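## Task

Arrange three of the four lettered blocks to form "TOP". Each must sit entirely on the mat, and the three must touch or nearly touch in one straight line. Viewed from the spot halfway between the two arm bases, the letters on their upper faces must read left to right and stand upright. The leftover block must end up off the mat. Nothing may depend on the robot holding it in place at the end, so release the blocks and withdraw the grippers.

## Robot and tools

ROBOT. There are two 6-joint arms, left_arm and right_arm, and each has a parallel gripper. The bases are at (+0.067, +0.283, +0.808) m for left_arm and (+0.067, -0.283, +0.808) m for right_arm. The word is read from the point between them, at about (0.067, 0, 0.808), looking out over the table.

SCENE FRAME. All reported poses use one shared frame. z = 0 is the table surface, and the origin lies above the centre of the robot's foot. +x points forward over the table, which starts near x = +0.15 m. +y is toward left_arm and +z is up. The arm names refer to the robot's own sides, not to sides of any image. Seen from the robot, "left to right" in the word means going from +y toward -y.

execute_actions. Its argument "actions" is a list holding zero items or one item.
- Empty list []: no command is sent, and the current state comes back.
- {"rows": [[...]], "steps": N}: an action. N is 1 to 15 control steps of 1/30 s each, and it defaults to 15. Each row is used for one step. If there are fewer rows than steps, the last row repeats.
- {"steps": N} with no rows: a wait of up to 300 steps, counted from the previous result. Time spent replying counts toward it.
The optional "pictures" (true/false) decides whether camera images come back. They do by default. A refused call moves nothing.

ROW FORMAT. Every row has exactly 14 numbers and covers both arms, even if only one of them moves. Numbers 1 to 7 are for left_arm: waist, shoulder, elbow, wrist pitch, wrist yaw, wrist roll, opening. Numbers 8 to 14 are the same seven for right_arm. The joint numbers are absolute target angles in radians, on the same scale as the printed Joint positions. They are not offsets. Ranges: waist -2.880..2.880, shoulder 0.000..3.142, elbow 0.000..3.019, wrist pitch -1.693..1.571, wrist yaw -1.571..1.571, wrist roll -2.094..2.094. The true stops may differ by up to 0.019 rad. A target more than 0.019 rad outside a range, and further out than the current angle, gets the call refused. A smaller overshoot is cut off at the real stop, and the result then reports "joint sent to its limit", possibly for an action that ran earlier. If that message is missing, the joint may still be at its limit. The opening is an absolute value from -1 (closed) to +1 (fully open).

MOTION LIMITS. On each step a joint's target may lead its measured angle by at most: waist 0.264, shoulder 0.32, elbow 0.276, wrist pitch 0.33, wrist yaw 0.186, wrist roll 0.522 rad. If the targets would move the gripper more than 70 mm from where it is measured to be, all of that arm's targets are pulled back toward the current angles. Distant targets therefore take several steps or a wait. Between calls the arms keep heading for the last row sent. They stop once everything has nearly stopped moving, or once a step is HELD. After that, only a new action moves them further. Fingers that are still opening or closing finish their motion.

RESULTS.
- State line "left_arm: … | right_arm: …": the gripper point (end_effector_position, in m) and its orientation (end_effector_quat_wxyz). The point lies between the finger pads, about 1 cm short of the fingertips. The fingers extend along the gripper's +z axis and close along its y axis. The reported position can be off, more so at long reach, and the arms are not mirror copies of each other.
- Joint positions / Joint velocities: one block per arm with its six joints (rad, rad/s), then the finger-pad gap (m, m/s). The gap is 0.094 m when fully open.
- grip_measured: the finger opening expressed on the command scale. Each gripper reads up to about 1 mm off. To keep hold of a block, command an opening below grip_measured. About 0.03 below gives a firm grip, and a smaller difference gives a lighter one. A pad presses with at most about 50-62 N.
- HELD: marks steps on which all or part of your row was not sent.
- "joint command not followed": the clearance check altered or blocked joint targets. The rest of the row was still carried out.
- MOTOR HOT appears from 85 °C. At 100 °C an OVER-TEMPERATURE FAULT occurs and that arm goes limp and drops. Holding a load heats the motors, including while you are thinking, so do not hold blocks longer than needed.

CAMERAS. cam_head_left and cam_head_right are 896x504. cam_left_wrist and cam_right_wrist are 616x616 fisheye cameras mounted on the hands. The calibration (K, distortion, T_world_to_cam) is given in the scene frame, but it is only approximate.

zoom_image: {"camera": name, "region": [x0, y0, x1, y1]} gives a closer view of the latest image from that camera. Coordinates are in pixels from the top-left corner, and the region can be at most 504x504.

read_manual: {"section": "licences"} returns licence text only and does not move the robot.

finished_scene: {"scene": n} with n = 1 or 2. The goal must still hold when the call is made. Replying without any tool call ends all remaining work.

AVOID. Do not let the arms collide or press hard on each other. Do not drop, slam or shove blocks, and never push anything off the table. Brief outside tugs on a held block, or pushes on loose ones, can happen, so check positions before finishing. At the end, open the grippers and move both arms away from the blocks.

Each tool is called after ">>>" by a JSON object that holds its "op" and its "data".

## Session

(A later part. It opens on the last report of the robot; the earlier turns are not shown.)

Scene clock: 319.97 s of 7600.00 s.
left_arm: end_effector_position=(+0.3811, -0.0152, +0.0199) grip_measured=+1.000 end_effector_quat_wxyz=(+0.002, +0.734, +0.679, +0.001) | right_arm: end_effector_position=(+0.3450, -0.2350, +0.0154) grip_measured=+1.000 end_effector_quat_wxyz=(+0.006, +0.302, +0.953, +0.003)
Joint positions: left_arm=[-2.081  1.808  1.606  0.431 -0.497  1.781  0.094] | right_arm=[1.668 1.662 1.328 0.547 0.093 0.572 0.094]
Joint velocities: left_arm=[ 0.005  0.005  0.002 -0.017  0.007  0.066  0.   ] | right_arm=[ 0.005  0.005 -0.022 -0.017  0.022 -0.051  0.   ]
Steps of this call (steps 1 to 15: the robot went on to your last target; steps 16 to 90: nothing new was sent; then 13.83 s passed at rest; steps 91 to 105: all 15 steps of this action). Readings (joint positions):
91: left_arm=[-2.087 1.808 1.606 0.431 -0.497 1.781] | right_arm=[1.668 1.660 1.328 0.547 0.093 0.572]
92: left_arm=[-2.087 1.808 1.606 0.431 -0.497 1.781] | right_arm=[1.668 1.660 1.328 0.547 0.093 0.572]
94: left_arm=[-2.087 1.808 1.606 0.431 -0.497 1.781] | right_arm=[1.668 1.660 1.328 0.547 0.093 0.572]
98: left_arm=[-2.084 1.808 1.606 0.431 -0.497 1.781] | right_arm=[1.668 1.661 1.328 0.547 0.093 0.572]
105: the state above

>>> {"op": "execute_actions", "data": {"actions": [{"rows": [[-2.065,1.803,1.608,0.4225,-0.493,1.79,1.0,1.6585,1.679,1.3245,0.5306,0.095,0.582,1.0],[-2.064,1.803,1.608,0.4225,-0.493,1.79,1.0,1.6585,1.682,1.3245,0.5306,0.095,0.582,1.0],[-2.063,1.803,1.608,0.4225,-0.493,1.79,1.0,1.6585,1.6855,1.3245,0.5306,0.095,0.582,1.0]], "steps": 15}], "pictures": true}}

Scene clock: 323.90 s of 7600.00 s.
left_arm: end_effector_position=(+0.3810, -0.0143, +0.0195) grip_measured=+1.000 end_effector_quat_wxyz=(+0.001, +0.734, +0.679, +0.001) | right_arm: end_effector_position=(+0.3353, -0.2344, +0.0135) grip_measured=+1.000 end_effector_quat_wxyz=(+0.000, +0.301, +0.954, +0.001)
Joint positions: left_arm=[-2.079  1.808  1.606  0.431 -0.497  1.781  0.094] | right_arm=[1.668 1.675 1.328 0.547 0.093 0.572 0.094]
Joint velocities: left_arm=[-0.015 -0.005  0.017  0.007 -0.007 -0.007  0.   ] | right_arm=[-0.005 -0.005  0.017 -0.017 -0.022  0.066  0.   ]
Steps of this call (steps 1 to 15: the robot went on to your last target; steps 16 to 90: nothing new was sent; then 0.43 s passed at rest; steps 91 to 105: all 15 steps of this action). Readings (joint positions):
91: left_arm=[-2.081 1.808 1.606 0.431 -0.497 1.781] | right_arm=[1.668 1.662 1.328 0.547 0.093 0.572]
92: left_arm=[-2.081 1.808 1.606 0.431 -0.497 1.781] | right_arm=[1.668 1.663 1.328 0.547 0.093 0.572]
94: left_arm=[-2.081 1.808 1.606 0.431 -0.497 1.781] | right_arm=[1.668 1.664 1.328 0.547 0.093 0.572]
98: left_arm=[-2.080 1.808 1.606 0.431 -0.497 1.781] | right_arm=[1.668 1.671 1.328 0.547 0.093 0.572]
105: the state above
camera_calibration (this result's frames):
cam_left_wrist: T_world_to_cam=[[-0.996441, 0.0842382, 0.00297735, 0.382224], [0.0707933, 0.817187, 0.572009, -0.0209665], [0.045752, 0.570184, -0.820242, 0.13039], [0, 0, 0, 1]] pos_world=[0.376382, -0.0894106, 0.117806]
cam_right_wrist: T_world_to_cam=[[-0.578803, -0.815449, 0.00538937, 0.0000328703], [-0.659473, 0.471959, 0.585107, 0.324154], [-0.479669, 0.335108, -0.810938, 0.371974], [0, 0, 0, 1]] pos_world=[0.392214, -0.277612, 0.111983]

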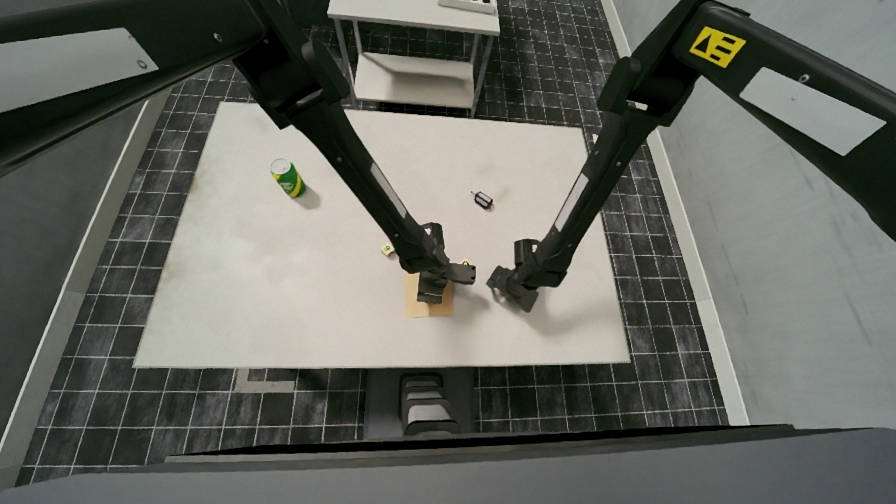

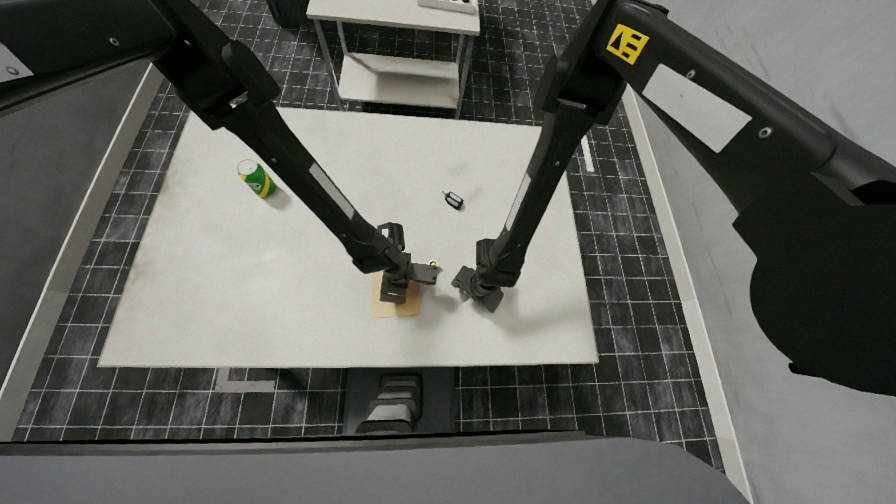

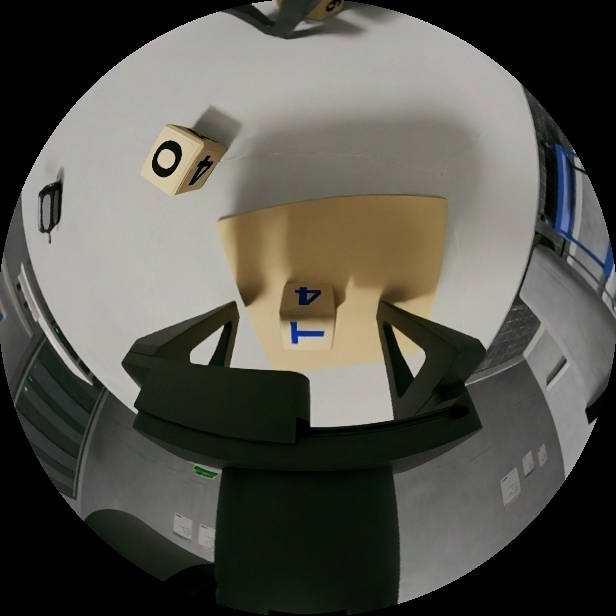

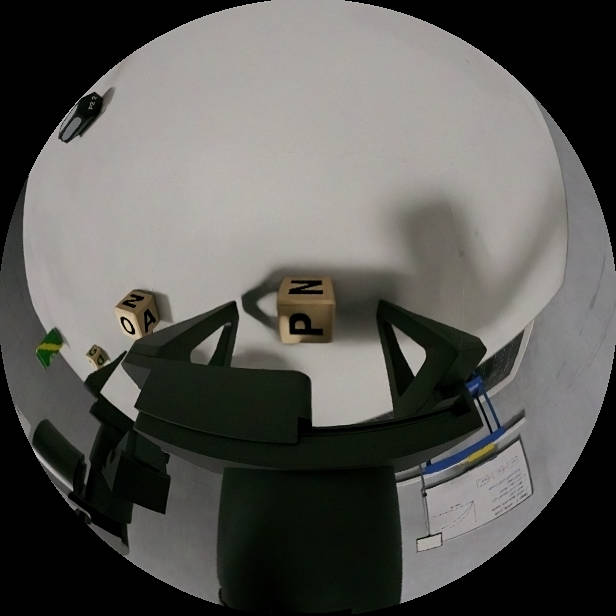

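>>> {"op": "execute_actions", "data": {"actions": [{"rows": [[-2.063,1.803,1.608,0.4225,-0.493,1.79,0.8,1.6585,1.6855,1.3245,0.5306,0.095,0.582,0.8],[-2.063,1.803,1.608,0.4225,-0.493,1.79,0.6,1.6585,1.6855,1.3245,0.5306,0.095,0.582,0.6],[-2.063,1.803,1.608,0.4225,-0.493,1.79,0.4,1.6585,1.6855,1.3245,0.5306,0.095,0.582,0.4],[-2.063,1.803,1.608,0.4225,-0.493,1.79,0.2,1.6585,1.6855,1.3245,0.5306,0.095,0.582,0.2],[-2.063,1.803,1.608,0.4225,-0.493,1.79,0.0,1.6585,1.6855,1.3245,0.5306,0.095,0.582,0.0],[-2.063,1.803,1.608,0.4225,-0.493,1.79,-0.12,1.6585,1.6855,1.3245,0.5306,0.095,0.582,-0.12],[-2.063,1.803,1.608,0.4225,-0.493,1.79,-0.2,1.6585,1.6855,1.3245,0.5306,0.095,0.582,-0.2],[-2.063,1.803,1.608,0.4225,-0.493,1.79,-0.25,1.6585,1.6855,1.3245,0.5306,0.095,0.582,-0.25],[-2.063,1.803,1.608,0.4225,-0.493,1.79,-0.28,1.6585,1.6855,1.3245,0.5306,0.095,0.582,-0.28],[-2.063,1.803,1.608,0.4225,-0.493,1.79,-0.31,1.6585,1.6855,1.3245,0.5306,0.095,0.582,-0.31],[-2.063,1.803,1.608,0.4225,-0.493,1.79,-0.33,1.6585,1.6855,1.3245,0.5306,0.095,0.582,-0.33],[-2.063,1.803,1.608,0.4225,-0.493,1.79,-0.35,1.6585,1.6855,1.3245,0.5306,0.095,0.582,-0.35],[-2.063,1.803,1.608,0.4225,-0.493,1.79,-0.37,1.6585,1.6855,1.3245,0.5306,0.095,0.582,-0.37],[-2.063,1.803,1.608,0.4225,-0.493,1.79,-0.39,1.6585,1.6855,1.3245,0.5306,0.095,0.582,-0.39],[-2.063,1.803,1.608,0.4225,-0.493,1.79,-0.40,1.6585,1.6855,1.3245,0.5306,0.095,0.582,-0.40]], "steps": 15}], "pictures": false}}

>>> {"op": "execute_actions", "data": {"actions": [{"steps": 6}], "pictures": true}}

Scene clock: 335.60 s of 7600.00 s.
left_arm: end_effector_position=(+0.3810, -0.0143, +0.0195) grip_measured=-0.377 end_effector_quat_wxyz=(+0.001, +0.734, +0.679, +0.001) | right_arm: end_effector_position=(+0.3353, -0.2344, +0.0135) grip_measured=-0.370 end_effector_quat_wxyz=(+0.000, +0.301, +0.953, +0.001)
Joint positions: left_arm=[-2.079  1.808  1.606  0.431 -0.497  1.781  0.029] | right_arm=[1.668 1.675 1.328 0.547 0.093 0.573 0.03 ]
Joint velocities: left_arm=[-0.015 -0.015 -0.027  0.012  0.11   0.007  0.   ] | right_arm=[-0.015  0.005 -0.007 -0.017 -0.037  0.022  0.001]
Steps of this call (steps 1 to 15: the robot went on to your last target; steps 16 to 90: nothing new was sent; then 8.20 s passed at rest; steps 91 to 105: all 15 steps of this action). Readings (joint positions):
91: left_arm=[-2.079 1.808 1.606 0.431 -0.497 1.781] | right_arm=[1.668 1.675 1.328 0.547 0.093 0.572]
92: left_arm=[-2.079 1.808 1.606 0.431 -0.497 1.781] | right_arm=[1.668 1.675 1.328 0.547 0.093 0.572]
94: left_arm=[-2.079 1.808 1.606 0.431 -0.497 1.781] | right_arm=[1.668 1.675 1.328 0.547 0.093 0.572]
98: left_arm=[-2.079 1.808 1.606 0.431 -0.497 1.781] | right_arm=[1.668 1.675 1.328 0.547 0.093 0.573]
105: the state above

Scene clock: 335.80 s of 7600.00 s.
left_arm: end_effector_position=(+0.3810, -0.0141, +0.0194) grip_measured=-0.377 end_effector_quat_wxyz=(+0.001, +0.734, +0.679, +0.001) | right_arm: end_effector_position=(+0.3353, -0.2344, +0.0135) grip_measured=-0.370 end_effector_quat_wxyz=(+0.000, +0.301, +0.953, +0.001)
Joint positions: left_arm=[-2.079  1.808  1.606  0.431 -0.497  1.781  0.029] | right_arm=[1.668 1.675 1.328 0.547 0.093 0.573 0.03 ]
Joint velocities: left_arm=[-0.015  0.005 -0.017 -0.012 -0.051 -0.007 -0.   ] | right_arm=[ 0.005 -0.024 -0.012 -0.007  0.007 -0.11  -0.   ]
Steps of this call (steps 1 to 6: the robot went on to your last target). Readings (joint positions):
1: left_arm=[-2.079 1.808 1.606 0.431 -0.497 1.781] | right_arm=[1.668 1.675 1.328 0.547 0.093 0.573]
2: left_arm=[-2.079 1.808 1.606 0.431 -0.497 1.781] | right_arm=[1.668 1.675 1.328 0.547 0.093 0.573]
4: left_arm=[-2.079 1.808 1.606 0.431 -0.497 1.781] | right_arm=[1.668 1.675 1.328 0.547 0.093 0.573]
6: the state above
camera_calibration (this result's frames):
cam_left_wrist: T_world_to_cam=[[-0.996435, 0.084312, 0.00301645, 0.382171], [0.0708591, 0.816967, 0.572314, -0.0211552], [0.0457886, 0.570487, -0.820029, 0.130129], [0, 0, 0, 1]] pos_world=[0.376349, -0.0891757, 0.117665]
cam_right_wrist: T_world_to_cam=[[-0.579114, -0.815229, 0.00538954, 0.000188924], [-0.659293, 0.47221, 0.585108, 0.324152], [-0.479541, 0.335291, -0.810938, 0.371974], [0, 0, 0, 1]] pos_world=[0.392197, -0.277633, 0.111983]

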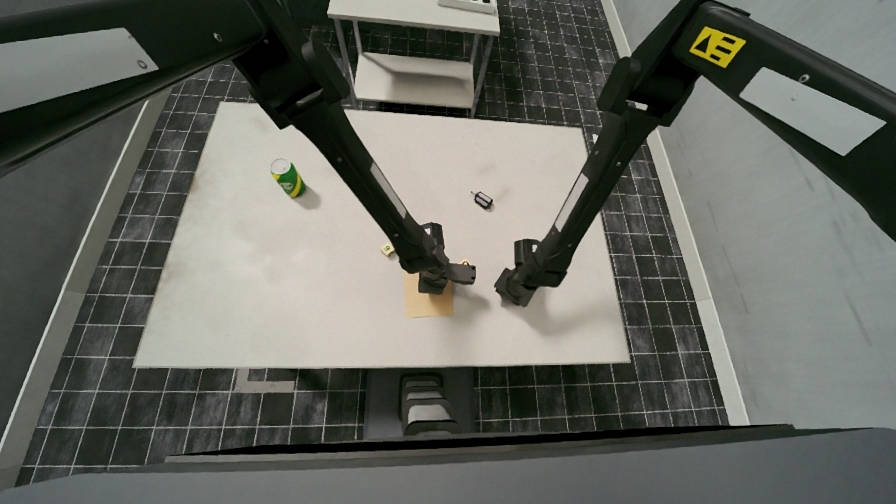

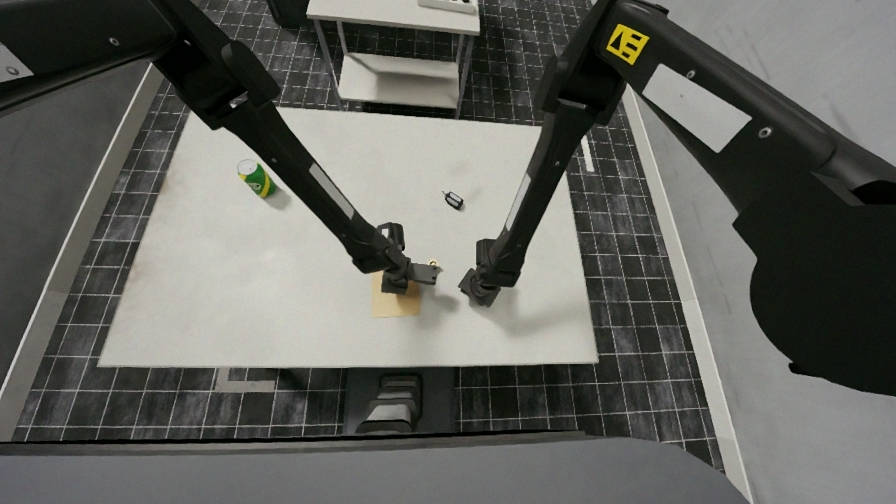

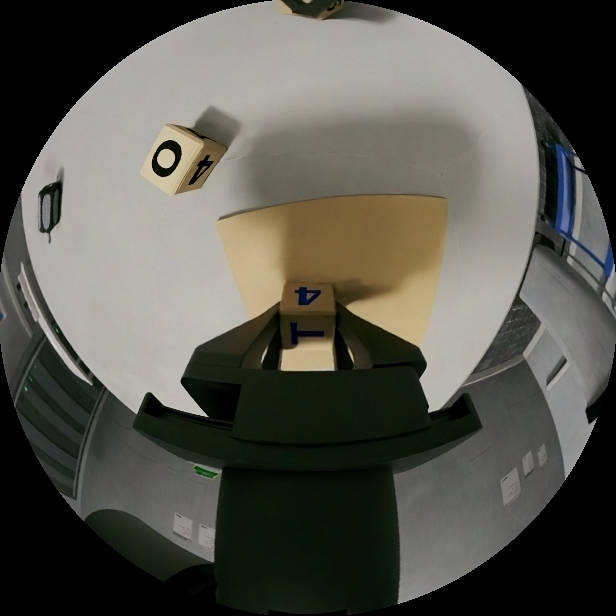

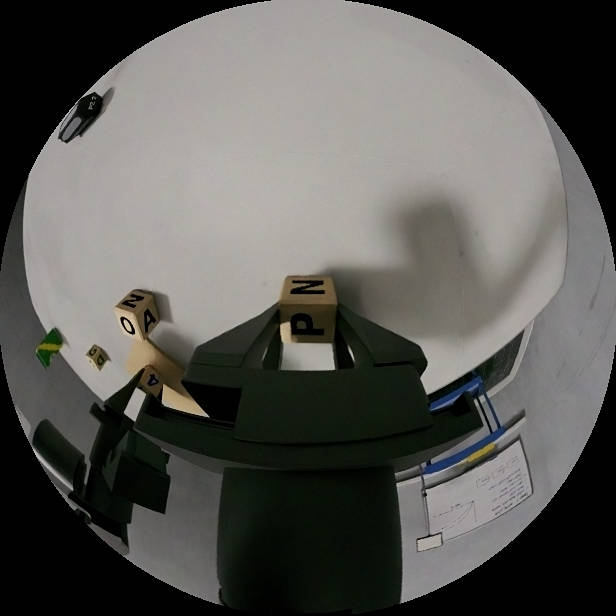

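>>> {"op": "execute_actions", "data": {"actions": [{"rows": [[-2.063,1.798,1.582,0.436,-0.493,1.78,-0.41,1.67,1.657,1.296,0.5615,0.095,0.582,-0.40],[-2.063,1.792,1.572,0.439,-0.493,1.78,-0.41,1.67,1.650,1.284,0.566,0.095,0.582,-0.40],[-2.063,1.781,1.556,0.444,-0.493,1.78,-0.41,1.67,1.639,1.265,0.5725,0.095,0.582,-0.40],[-2.063,1.767,1.535,0.450,-0.493,1.78,-0.41,1.67,1.625,1.242,0.581,0.095,0.582,-0.40],[-2.063,1.749,1.507,0.458,-0.493,1.78,-0.41,1.67,1.610,1.218,0.589,0.095,0.582,-0.40],[-2.062,1.729,1.475,0.468,-0.4915,1.77,-0.41,1.672,1.596,1.195,0.5975,0.095,0.582,-0.40],[-2.057,1.705,1.439,0.479,-0.487,1.765,-0.41,1.675,1.585,1.176,0.604,0.095,0.582,-0.40],[-2.050,1.679,1.399,0.491,-0.480,1.76,-0.41,1.677,1.578,1.164,0.6085,0.097,0.587,-0.40],[-2.040,1.651,1.357,0.503,-0.470,1.755,-0.41,1.682,1.575,1.160,0.61,0.102,0.600,-0.40],[-2.028,1.622,1.313,0.516,-0.457,1.75,-0.41,1.691,1.575,1.160,0.61,0.111,0.622,-0.40],[-2.013,1.593,1.2675,0.53,-0.442,1.745,-0.41,1.703,1.575,1.160,0.61,0.122,0.652,-0.40],[-1.997,1.564,1.222,0.544,-0.425,1.74,-0.41,1.718,1.576,1.161,0.61,0.137,0.690,-0.40],[-1.979,1.535,1.178,0.557,-0.407,1.735,-0.41,1.736,1.580,1.165,0.61,0.155,0.735,-0.40],[-1.959,1.507,1.136,0.569,-0.387,1.73,-0.41,1.756,1.585,1.171,0.611,0.174,0.785,-0.40],[-1.939,1.481,1.096,0.581,-0.367,1.725,-0.41,1.778,1.593,1.179,0.611,0.196,0.840,-0.40]], "steps": 15}], "pictures": false}}

>>> {"op": "execute_actions", "data": {"actions": [{"rows": [[-1.9185,1.457,1.060,0.592,-0.346,1.72,-0.41,1.802,1.602,1.190,0.612,0.219,0.899,-0.40],[-1.898,1.437,1.028,0.602,-0.325,1.715,-0.41,1.827,1.613,1.201,0.613,0.243,0.961,-0.40],[-1.878,1.419,1.000,0.610,-0.305,1.71,-0.41,1.852,1.625,1.214,0.614,0.268,1.024,-0.40],[-1.858,1.405,0.979,0.616,-0.285,1.705,-0.41,1.877,1.638,1.228,0.615,0.293,1.087,-0.40],[-1.840,1.394,0.963,0.621,-0.267,1.70,-0.41,1.902,1.6515,1.243,0.616,0.317,1.149,-0.40],[-1.824,1.388,0.953,0.624,-0.250,1.70,-0.41,1.926,1.665,1.257,0.617,0.340,1.208,-0.40],[-1.809,1.386,0.95,0.625,-0.235,1.70,-0.41,1.948,1.678,1.271,0.618,0.362,1.263,-0.40],[-1.797,1.386,0.95,0.625,-0.222,1.70,-0.41,1.968,1.690,1.284,0.619,0.381,1.313,-0.40],[-1.787,1.386,0.95,0.625,-0.212,1.70,-0.41,1.986,1.701,1.296,0.6195,0.399,1.358,-0.40],[-1.780,1.386,0.95,0.625,-0.205,1.70,-0.41,2.001,1.710,1.306,0.620,0.414,1.396,-0.40],[-1.775,1.386,0.95,0.625,-0.200,1.70,-0.41,2.013,1.718,1.3145,0.621,0.425,1.426,-0.40],[-1.774,1.386,0.95,0.625,-0.199,1.70,-0.41,2.022,1.723,1.321,0.621,0.434,1.448,-0.40],[-1.774,1.386,0.95,0.625,-0.199,1.70,-0.41,2.027,1.727,1.324,0.6215,0.439,1.461,-0.40],[-1.774,1.386,0.95,0.625,-0.199,1.70,-0.41,2.029,1.728,1.3256,0.6215,0.441,1.466,-0.40]], "steps": 15}], "pictures": false}}

>>> {"op": "execute_actions", "data": {"actions": [{"steps": 20}], "pictures": true}}

Scene clock: 402.83 s of 7600.00 s.
left_arm: end_effector_position=(+0.3560, +0.0670, +0.1046) grip_measured=-0.377 end_effector_quat_wxyz=(+0.006, +0.738, +0.674, -0.025) | right_arm: end_effector_position=(+0.3270, -0.2252, +0.0593) grip_measured=-0.370 end_effector_quat_wxyz=(-0.000, +0.359, +0.933, -0.023)
Joint positions: left_arm=[-2.003  1.55   1.188  0.544 -0.385  1.758  0.029] | right_arm=[1.708 1.586 1.179 0.593 0.177 0.689 0.03 ]
Joint velocities: left_arm=[ 0.65  -0.904 -1.194  0.374  0.52  -0.168  0.   ] | right_arm=[ 0.464 -0.005 -0.002 -0.002  0.52   0.974 -0.001]
Steps of this call (steps 1 to 15: the robot went on to your last target; steps 16 to 90: nothing new was sent; then 63.53 s passed at rest; steps 91 to 105: all 15 steps of this action). Readings (joint positions):
91: left_arm=[-2.079 1.808 1.606 0.431 -0.497 1.781] | right_arm=[1.668 1.675 1.328 0.547 0.093 0.573]
92: left_arm=[-2.079 1.808 1.605 0.431 -0.497 1.781] | right_arm=[1.668 1.674 1.327 0.547 0.093 0.573]
94: left_arm=[-2.079 1.801 1.591 0.434 -0.496 1.781] | right_arm=[1.668 1.666 1.310 0.553 0.093 0.573]
98: left_arm=[-2.077 1.746 1.487 0.461 -0.487 1.780] | right_arm=[1.668 1.618 1.223 0.577 0.093 0.573]
105: the state above

Scene clock: 403.33 s of 7600.00 s.
left_arm: end_effector_position=(+0.3600, +0.1990, +0.1381) grip_measured=-0.377 end_effector_quat_wxyz=(+0.003, +0.736, +0.677, +0.005) | right_arm: end_effector_position=(+0.3235, -0.0223, +0.0677) grip_measured=-0.370 end_effector_quat_wxyz=(-0.017, +0.671, +0.741, +0.008)
Joint positions: left_arm=[-1.777  1.38   0.979  0.616 -0.204  1.718  0.029] | right_arm=[2.045 1.722 1.322 0.603 0.431 1.359 0.03 ]
Joint velocities: left_arm=[ 0.024  0.015  0.002 -0.012  0.051  0.007  0.001] | right_arm=[ 0.161  0.151  0.007 -0.022  0.051  0.711 -0.001]
Steps of this call (steps 1 to 15: all 15 steps of this action). Readings (joint positions):
1: left_arm=[-1.981 1.519 1.148 0.557 -0.365 1.754] | right_arm=[1.726 1.587 1.179 0.593 0.199 0.727]
2: left_arm=[-1.955 1.489 1.111 0.569 -0.346 1.750] | right_arm=[1.747 1.589 1.182 0.593 0.222 0.769]
4: left_arm=[-1.903 1.438 1.049 0.590 -0.307 1.741] | right_arm=[1.799 1.601 1.201 0.593 0.270 0.865]
8: left_arm=[-1.818 1.382 0.983 0.613 -0.240 1.726] | right_arm=[1.916 1.648 1.265 0.600 0.359 1.079]
15: the state above

Scene clock: 404.00 s of 7600.00 s.
left_arm: end_effector_position=(+0.3600, +0.1988, +0.1381) grip_measured=-0.377 end_effector_quat_wxyz=(+0.004, +0.735, +0.678, +0.005) | right_arm: end_effector_position=(+0.3173, -0.0273, +0.0644) grip_measured=-0.370 end_effector_quat_wxyz=(-0.015, +0.704, +0.710, +0.001)
Joint positions: left_arm=[-1.777  1.38   0.979  0.616 -0.203  1.716  0.029] | right_arm=[2.037 1.731 1.324 0.603 0.437 1.455 0.03 ]
Joint velocities: left_arm=[-0.005  0.015  0.007  0.012  0.066  0.007 -0.001] | right_arm=[-0.015 -0.015 -0.012 -0.022 -0.051 -0.007  0.001]
Steps of this call (steps 1 to 20: the robot went on to your last target). Readings (joint positions):
1: left_arm=[-1.777 1.380 0.979 0.616 -0.203 1.717] | right_arm=[2.049 1.726 1.322 0.603 0.433 1.379]
2: left_arm=[-1.777 1.380 0.979 0.616 -0.203 1.717] | right_arm=[2.050 1.729 1.322 0.603 0.433 1.394]
4: left_arm=[-1.777 1.380 0.979 0.616 -0.203 1.717] | right_arm=[2.047 1.731 1.322 0.603 0.436 1.417]
8: left_arm=[-1.777 1.380 0.979 0.616 -0.203 1.716] | right_arm=[2.039 1.731 1.324 0.603 0.436 1.440]
20: the state above
camera_calibration (this result's frames):
cam_left_wrist: T_world_to_cam=[[-0.996211, 0.0867924, -0.00559988, 0.343594], [0.0678541, 0.815885, 0.574219, -0.260465], [0.0544067, 0.571663, -0.818682, 0.103439], [0, 0, 0, 1]] pos_world=[0.354338, 0.123556, 0.236172]
cam_right_wrist: T_world_to_cam=[[-0.999614, -0.00242506, 0.027673, 0.312583], [0.0147467, 0.7979, 0.60261, -0.0214098], [-0.0235416, 0.602785, -0.797556, 0.196994], [0, 0, 0, 1]] pos_world=[0.317416, -0.100904, 0.161365]

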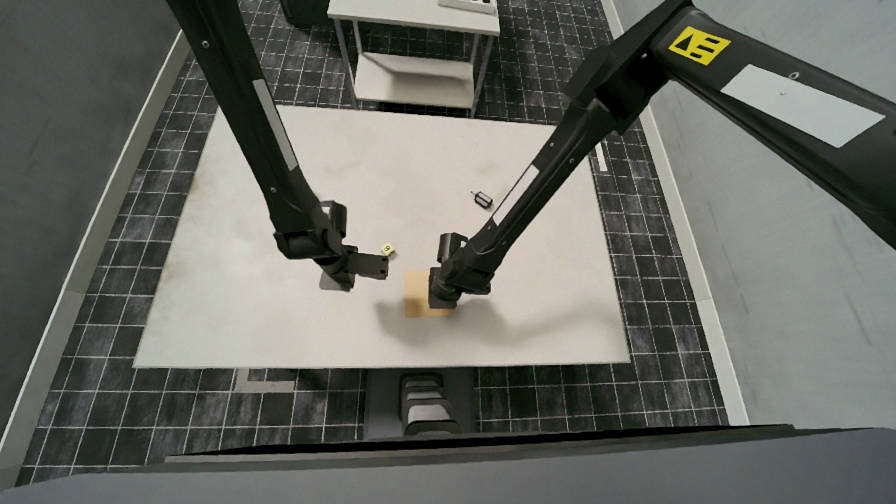

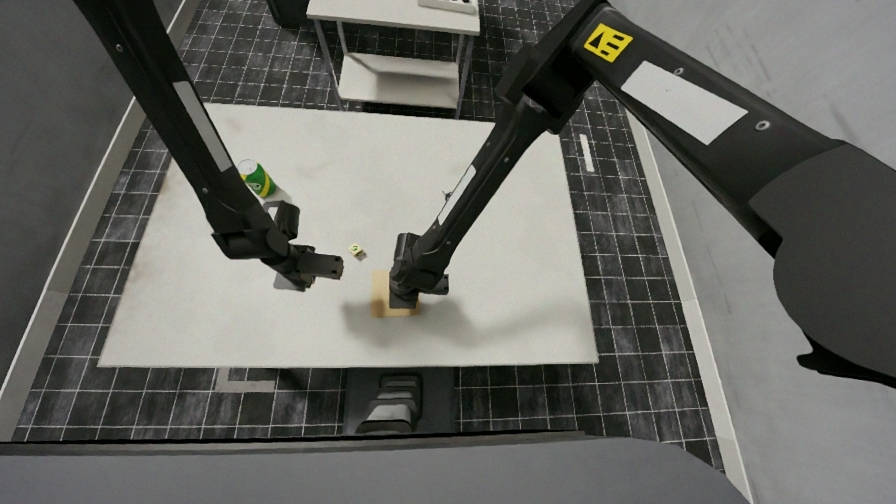

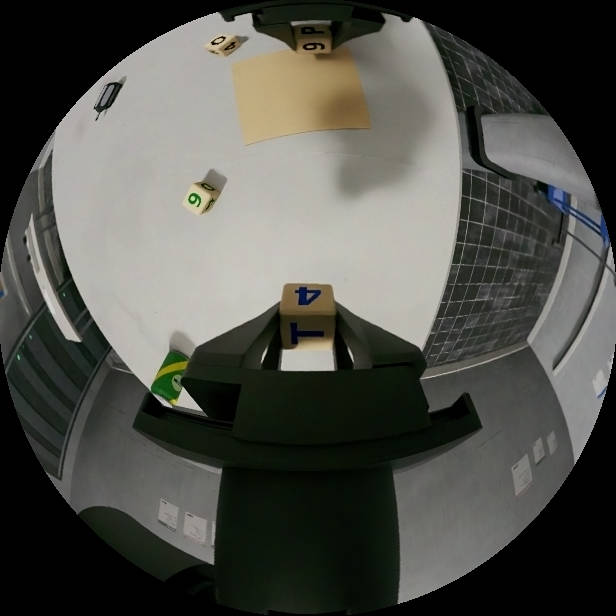

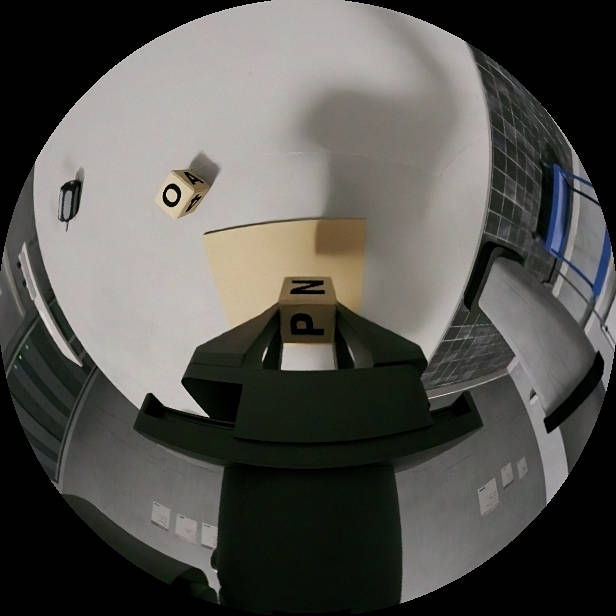

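>>> {"op": "zoom_image", "data": {"camera": "cam_right_wrist", "region": [140, 150, 400, 350]}}

Region (140, 150, 400, 350) of cam_right_wrist's 616x616 image, scaled by 1.938, with more detail than that image has; it fills the top 388 rows of this view, and the rest is white.

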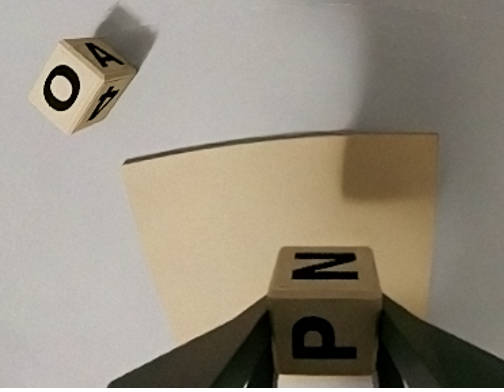

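>>> {"op": "execute_actions", "data": {"actions": [{"rows": [[-1.774,1.386,0.95,0.625,-0.199,1.70,-0.41,2.029,1.741,1.328,0.5895,0.434,1.466,-0.40],[-1.774,1.386,0.95,0.625,-0.199,1.70,-0.41,2.028,1.7435,1.333,0.588,0.434,1.466,-0.40],[-1.774,1.386,0.95,0.625,-0.199,1.70,-0.41,2.0265,1.748,1.3405,0.585,0.4335,1.466,-0.40],[-1.774,1.386,0.95,0.625,-0.199,1.70,-0.41,2.025,1.753,1.351,0.582,0.433,1.466,-0.40],[-1.774,1.386,0.95,0.625,-0.199,1.70,-0.41,2.0225,1.760,1.364,0.578,0.4325,1.466,-0.40],[-1.774,1.386,0.95,0.625,-0.199,1.70,-0.41,2.020,1.768,1.3785,0.573,0.432,1.466,-0.40],[-1.774,1.386,0.95,0.625,-0.199,1.70,-0.41,2.017,1.776,1.394,0.568,0.431,1.466,-0.40],[-1.774,1.386,0.95,0.625,-0.199,1.70,-0.41,2.015,1.784,1.410,0.563,0.4305,1.466,-0.40],[-1.774,1.386,0.95,0.625,-0.199,1.70,-0.41,2.012,1.792,1.4255,0.558,0.430,1.466,-0.40],[-1.774,1.386,0.95,0.625,-0.199,1.70,-0.41,2.0095,1.800,1.440,0.553,0.4295,1.466,-0.40],[-1.774,1.386,0.95,0.625,-0.199,1.70,-0.41,2.007,1.807,1.453,0.549,0.429,1.466,-0.40],[-1.774,1.386,0.95,0.625,-0.199,1.70,-0.41,2.0055,1.812,1.4635,0.546,0.4285,1.466,-0.40],[-1.774,1.386,0.95,0.625,-0.199,1.70,-0.41,2.004,1.8165,1.471,0.543,0.428,1.466,-0.40],[-1.774,1.386,0.95,0.625,-0.199,1.70,-0.41,2.003,1.819,1.476,0.5415,0.428,1.466,-0.40],[-1.774,1.386,0.95,0.625,-0.199,1.70,-0.41,2.003,1.820,1.478,0.541,0.428,1.466,-0.40]], "steps": 15}], "pictures": false}}

>>> {"op": "execute_actions", "data": {"actions": [{"steps": 14}], "pictures": true}}

Scene clock: 433.83 s of 7600.00 s.
left_arm: end_effector_position=(+0.3600, +0.1988, +0.1381) grip_measured=-0.377 end_effector_quat_wxyz=(+0.004, +0.735, +0.678, +0.005) | right_arm: end_effector_position=(+0.3346, -0.0265, +0.0235) grip_measured=-0.370 end_effector_quat_wxyz=(+0.003, +0.709, +0.705, +0.005)
Joint positions: left_arm=[-1.777  1.38   0.979  0.616 -0.203  1.716  0.029] | right_arm=[2.016 1.803 1.473 0.562 0.432 1.457 0.03 ]
Joint velocities: left_arm=[ 0.005 -0.005  0.017  0.002  0.022 -0.022 -0.001] | right_arm=[-0.073  0.093  0.144 -0.046  0.051  0.037  0.001]
Steps of this call (steps 1 to 15: the robot went on to your last target; steps 16 to 90: nothing new was sent; then 26.33 s passed at rest; steps 91 to 105: all 15 steps of this action). Readings (joint positions):
91: left_arm=[-1.777 1.380 0.979 0.616 -0.203 1.716] | right_arm=[2.037 1.731 1.324 0.603 0.437 1.456]
92: left_arm=[-1.777 1.380 0.979 0.616 -0.203 1.716] | right_arm=[2.037 1.731 1.325 0.603 0.437 1.456]
94: left_arm=[-1.777 1.380 0.979 0.616 -0.203 1.716] | right_arm=[2.037 1.734 1.332 0.602 0.437 1.457]
98: left_arm=[-1.777 1.380 0.979 0.616 -0.203 1.716] | right_arm=[2.035 1.756 1.381 0.588 0.435 1.457]
105: the state above

Scene clock: 434.30 s of 7600.00 s.
left_arm: end_effector_position=(+0.3600, +0.1988, +0.1381) grip_measured=-0.377 end_effector_quat_wxyz=(+0.004, +0.735, +0.678, +0.005) | right_arm: end_effector_position=(+0.3306, -0.0300, +0.0202) grip_measured=-0.370 end_effector_quat_wxyz=(+0.003, +0.707, +0.707, +0.001)
Joint positions: left_arm=[-1.777  1.38   0.979  0.616 -0.203  1.716  0.029] | right_arm=[2.01  1.81  1.478 0.558 0.432 1.457 0.03 ]
Joint velocities: left_arm=[ 0.005 -0.015 -0.022  0.002  0.022  0.007 -0.   ] | right_arm=[-0.005 -0.024 -0.012 -0.007 -0.037 -0.007  0.   ]
Steps of this call (steps 1 to 14: the robot went on to your last target). Readings (joint positions):
1: left_arm=[-1.777 1.380 0.979 0.616 -0.203 1.716] | right_arm=[2.014 1.807 1.476 0.561 0.432 1.457]
2: left_arm=[-1.777 1.380 0.979 0.616 -0.203 1.716] | right_arm=[2.012 1.808 1.477 0.559 0.432 1.457]
4: left_arm=[-1.777 1.380 0.979 0.616 -0.203 1.716] | right_arm=[2.010 1.810 1.478 0.558 0.432 1.457]
8: left_arm=[-1.777 1.380 0.979 0.616 -0.203 1.716] | right_arm=[2.010 1.810 1.478 0.558 0.432 1.457]
14: the state above
camera_calibration (this result's frames):
cam_left_wrist: T_world_to_cam=[[-0.996211, 0.0867924, -0.00559988, 0.343594], [0.0678541, 0.815885, 0.574219, -0.260465], [0.0544067, 0.571663, -0.818682, 0.103439], [0, 0, 0, 1]] pos_world=[0.354338, 0.123556, 0.236172]
cam_right_wrist: T_world_to_cam=[[-0.999978, 0.00630214, 0.00201124, 0.327929], [0.00629501, 0.813065, 0.582139, 0.0108729], [0.00203345, 0.582139, -0.813087, 0.15491], [0, 0, 0, 1]] pos_world=[0.327538, -0.101086, 0.118966]

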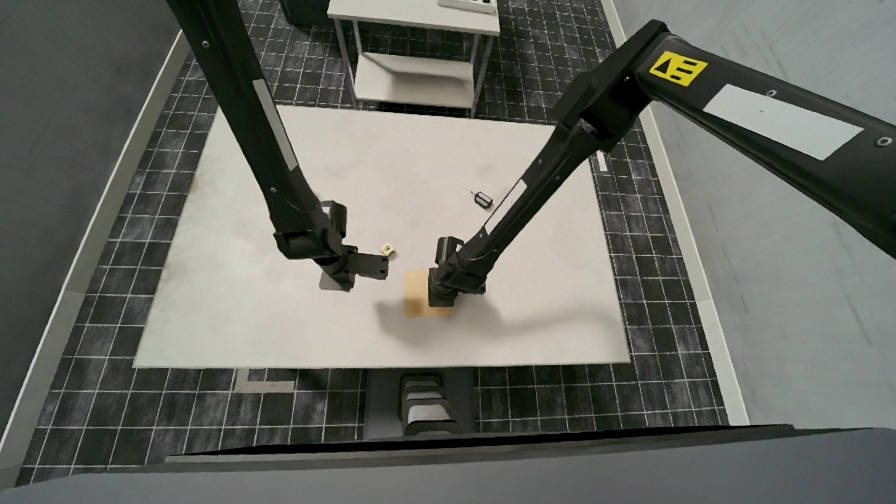

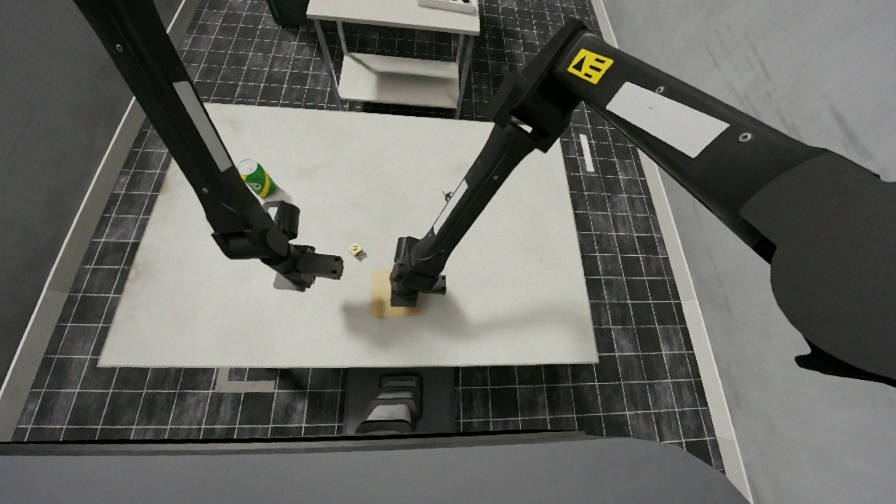

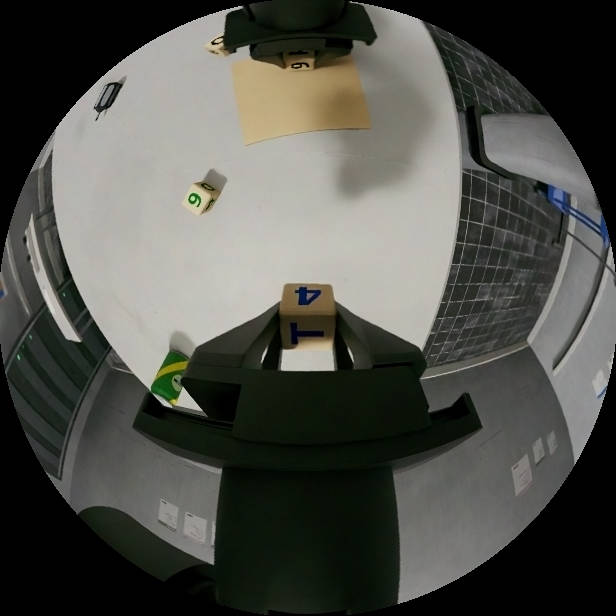

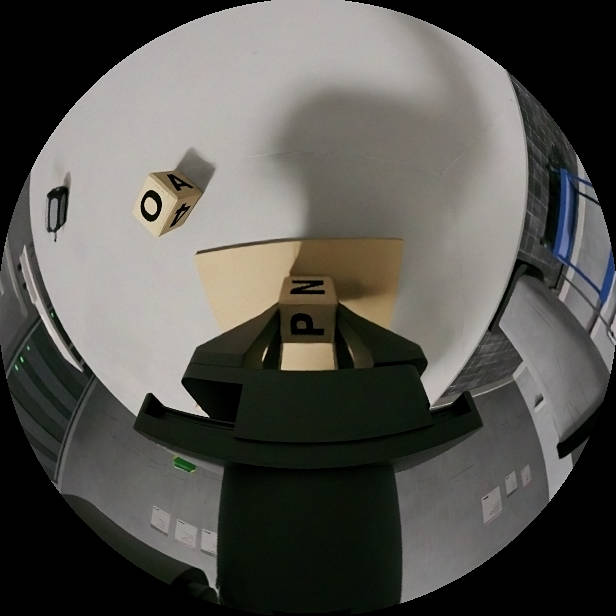

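>>> {"op": "zoom_image", "data": {"camera": "cam_right_wrist", "region": [180, 215, 420, 375]}}

>>> {"op": "zoom_image", "data": {"camera": "cam_left_wrist", "region": [200, 10, 400, 160]}}

Region (180, 215, 420, 375) of cam_right_wrist's 616x616 image, scaled by 2.100, with more detail than that image has.

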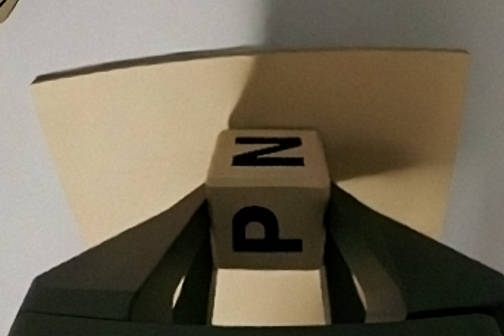

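Region (200, 10, 400, 160) of cam_left_wrist's 616x616 image, scaled by 2.520, with more detail than that image has; it fills the top 378 rows of this view, and the rest is white.

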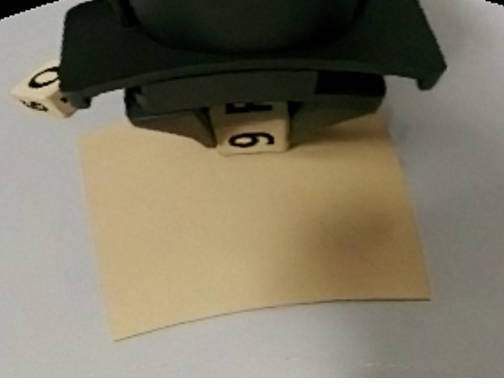

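>>> {"op": "zoom_image", "data": {"camera": "cam_right_wrist", "region": [110, 140, 240, 260]}}

Region (110, 140, 240, 260) of cam_right_wrist's 616x616 image, scaled by 3.877, with more detail than that image has; it fills the top 465 rows of this view, and the rest is white.

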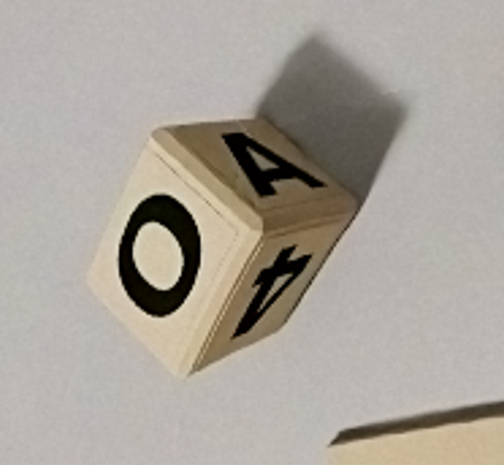

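>>> {"op": "execute_actions", "data": {"actions": [{"rows": [[-1.774,1.386,0.95,0.625,-0.199,1.70,-0.41,2.003,1.8216,1.4806,0.540,0.428,1.466,-0.40],[-1.774,1.386,0.95,0.625,-0.199,1.70,-0.41,2.003,1.8247,1.4857,0.538,0.428,1.466,-0.40],[-1.774,1.386,0.95,0.625,-0.199,1.70,-0.41,2.003,1.8278,1.4909,0.536,0.428,1.466,-0.40],[-1.774,1.386,0.95,0.625,-0.199,1.70,-0.41,2.003,1.8309,1.4961,0.534,0.428,1.466,-0.40],[-1.774,1.386,0.95,0.625,-0.199,1.70,-0.41,2.003,1.834,1.5012,0.532,0.428,1.466,-0.40],[-1.774,1.386,0.95,0.625,-0.199,1.70,-0.41,2.003,1.8356,1.5038,0.531,0.428,1.466,-0.40]], "steps": 14}], "pictures": false}}

>>> {"op": "execute_actions", "data": {"actions": [{"rows": [[-1.774,1.386,0.95,0.625,-0.199,1.70,-0.41,2.003,1.8356,1.5038,0.531,0.428,1.466,-0.375],[-1.774,1.386,0.95,0.625,-0.199,1.70,-0.41,2.003,1.8356,1.5038,0.531,0.428,1.466,-0.355],[-1.774,1.386,0.95,0.625,-0.199,1.70,-0.41,2.003,1.8356,1.5038,0.531,0.428,1.466,-0.32],[-1.774,1.386,0.95,0.625,-0.199,1.70,-0.41,2.003,1.8356,1.5038,0.531,0.428,1.466,-0.25],[-1.774,1.386,0.95,0.625,-0.199,1.70,-0.41,2.003,1.8356,1.5038,0.531,0.428,1.466,-0.15],[-1.774,1.386,0.95,0.625,-0.199,1.70,-0.41,2.003,1.8356,1.5038,0.531,0.428,1.466,0.0],[-1.774,1.386,0.95,0.625,-0.199,1.70,-0.41,2.003,1.8356,1.5038,0.531,0.428,1.466,0.15],[-1.774,1.386,0.95,0.625,-0.199,1.70,-0.41,2.003,1.8356,1.5038,0.531,0.428,1.466,0.3]], "steps": 10}], "pictures": true}}

Scene clock: 504.87 s of 7600.00 s.
left_arm: end_effector_position=(+0.3600, +0.1988, +0.1381) grip_measured=-0.377 end_effector_quat_wxyz=(+0.004, +0.735, +0.678, +0.005) | right_arm: end_effector_position=(+0.3325, -0.0282, +0.0155) grip_measured=-0.370 end_effector_quat_wxyz=(+0.004, +0.708, +0.706, +0.001)
Joint positions: left_arm=[-1.777  1.38   0.979  0.616 -0.203  1.715  0.029] | right_arm=[2.01  1.82  1.498 0.549 0.433 1.457 0.03 ]
Joint velocities: left_arm=[-0.015  0.005 -0.002  0.002  0.022  0.022 -0.001] | right_arm=[-0.005 -0.034  0.002 -0.012 -0.007 -0.081  0.001]
Steps of this call (steps 1 to 15: the robot went on to your last target; steps 16 to 90: nothing new was sent; then 67.10 s passed at rest; steps 91 to 104: all 14 steps of this action). Readings (joint positions):
91: left_arm=[-1.777 1.380 0.979 0.616 -0.203 1.715] | right_arm=[2.010 1.810 1.478 0.558 0.432 1.457]
92: left_arm=[-1.777 1.380 0.979 0.616 -0.203 1.715] | right_arm=[2.010 1.810 1.478 0.557 0.432 1.457]
94: left_arm=[-1.777 1.380 0.979 0.616 -0.203 1.715] | right_arm=[2.010 1.813 1.484 0.554 0.432 1.457]
98: left_arm=[-1.777 1.380 0.979 0.616 -0.203 1.715] | right_arm=[2.010 1.820 1.498 0.549 0.433 1.457]
104: the state above

Scene clock: 505.20 s of 7600.00 s.
left_arm: end_effector_position=(+0.3600, +0.1988, +0.1381) grip_measured=-0.377 end_effector_quat_wxyz=(+0.004, +0.735, +0.678, +0.005) | right_arm: end_effector_position=(+0.3325, -0.0277, +0.0147) grip_measured=+0.294 end_effector_quat_wxyz=(+0.004, +0.708, +0.706, +0.002)
Joint positions: left_arm=[-1.777  1.38   0.979  0.616 -0.203  1.715  0.029] | right_arm=[2.01  1.823 1.501 0.549 0.432 1.457 0.061]
Joint velocities: left_arm=[-0.015 -0.005 -0.007 -0.012 -0.007 -0.066 -0.   ] | right_arm=[ 0.005  0.015 -0.002 -0.007 -0.066 -0.007  0.009]
Steps of this call (steps 1 to 10: all 10 steps of this action). Readings (joint positions):
1: left_arm=[-1.777 1.380 0.979 0.616 -0.203 1.715] | right_arm=[2.010 1.820 1.498 0.549 0.433 1.457]
2: left_arm=[-1.777 1.380 0.979 0.616 -0.203 1.715] | right_arm=[2.010 1.820 1.498 0.549 0.433 1.457]
4: left_arm=[-1.777 1.380 0.979 0.616 -0.203 1.715] | right_arm=[2.010 1.821 1.500 0.549 0.432 1.457]
8: left_arm=[-1.777 1.380 0.979 0.616 -0.203 1.715] | right_arm=[2.010 1.822 1.501 0.549 0.432 1.457]
10: the state above
camera_calibration (this result's frames):
cam_left_wrist: T_world_to_cam=[[-0.996244, 0.0864123, -0.00560079, 0.343682], [0.0675426, 0.815913, 0.574216, -0.260358], [0.0541891, 0.57168, -0.818685, 0.103514], [0, 0, 0, 1]] pos_world=[0.354367, 0.123554, 0.236172]
cam_right_wrist: T_world_to_cam=[[-0.999971, 0.00757331, -0.000747821, 0.329898], [0.00572392, 0.813239, 0.581902, 0.0123693], [0.00501508, 0.581881, -0.813259, 0.148111], [0, 0, 0, 1]] pos_world=[0.329075, -0.0987406, 0.113502]

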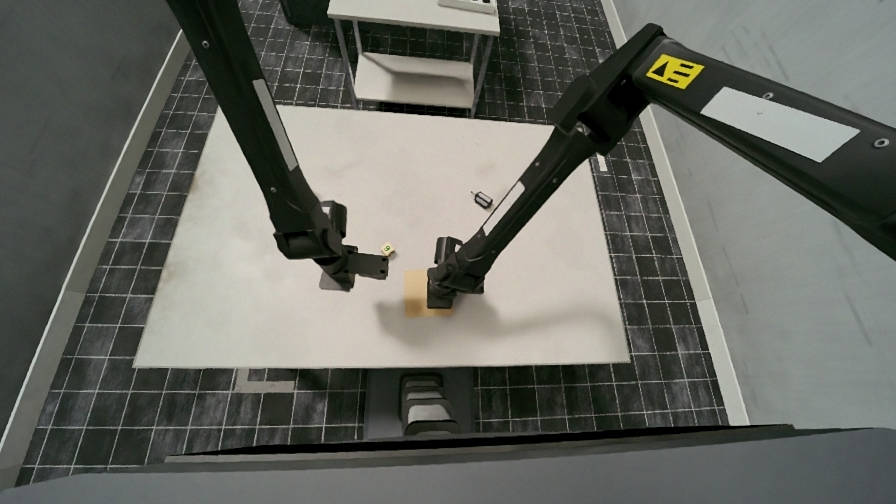

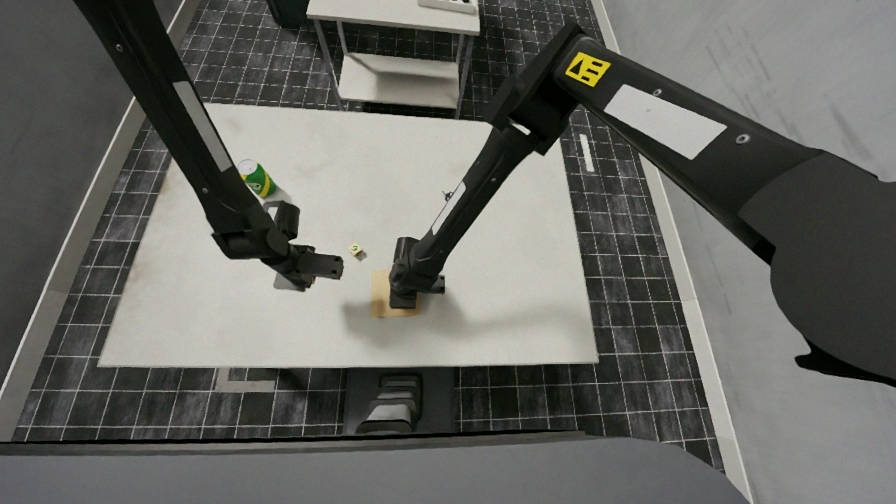

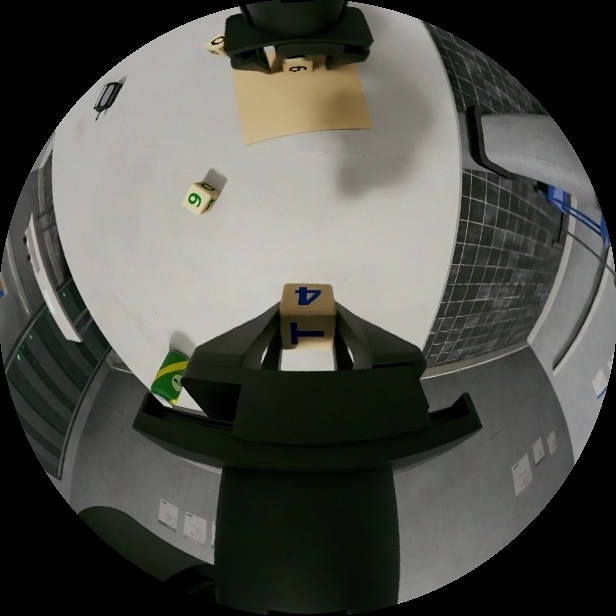

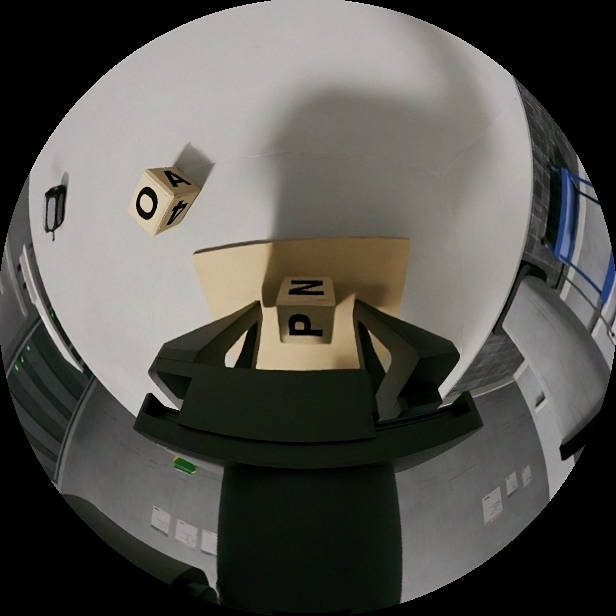

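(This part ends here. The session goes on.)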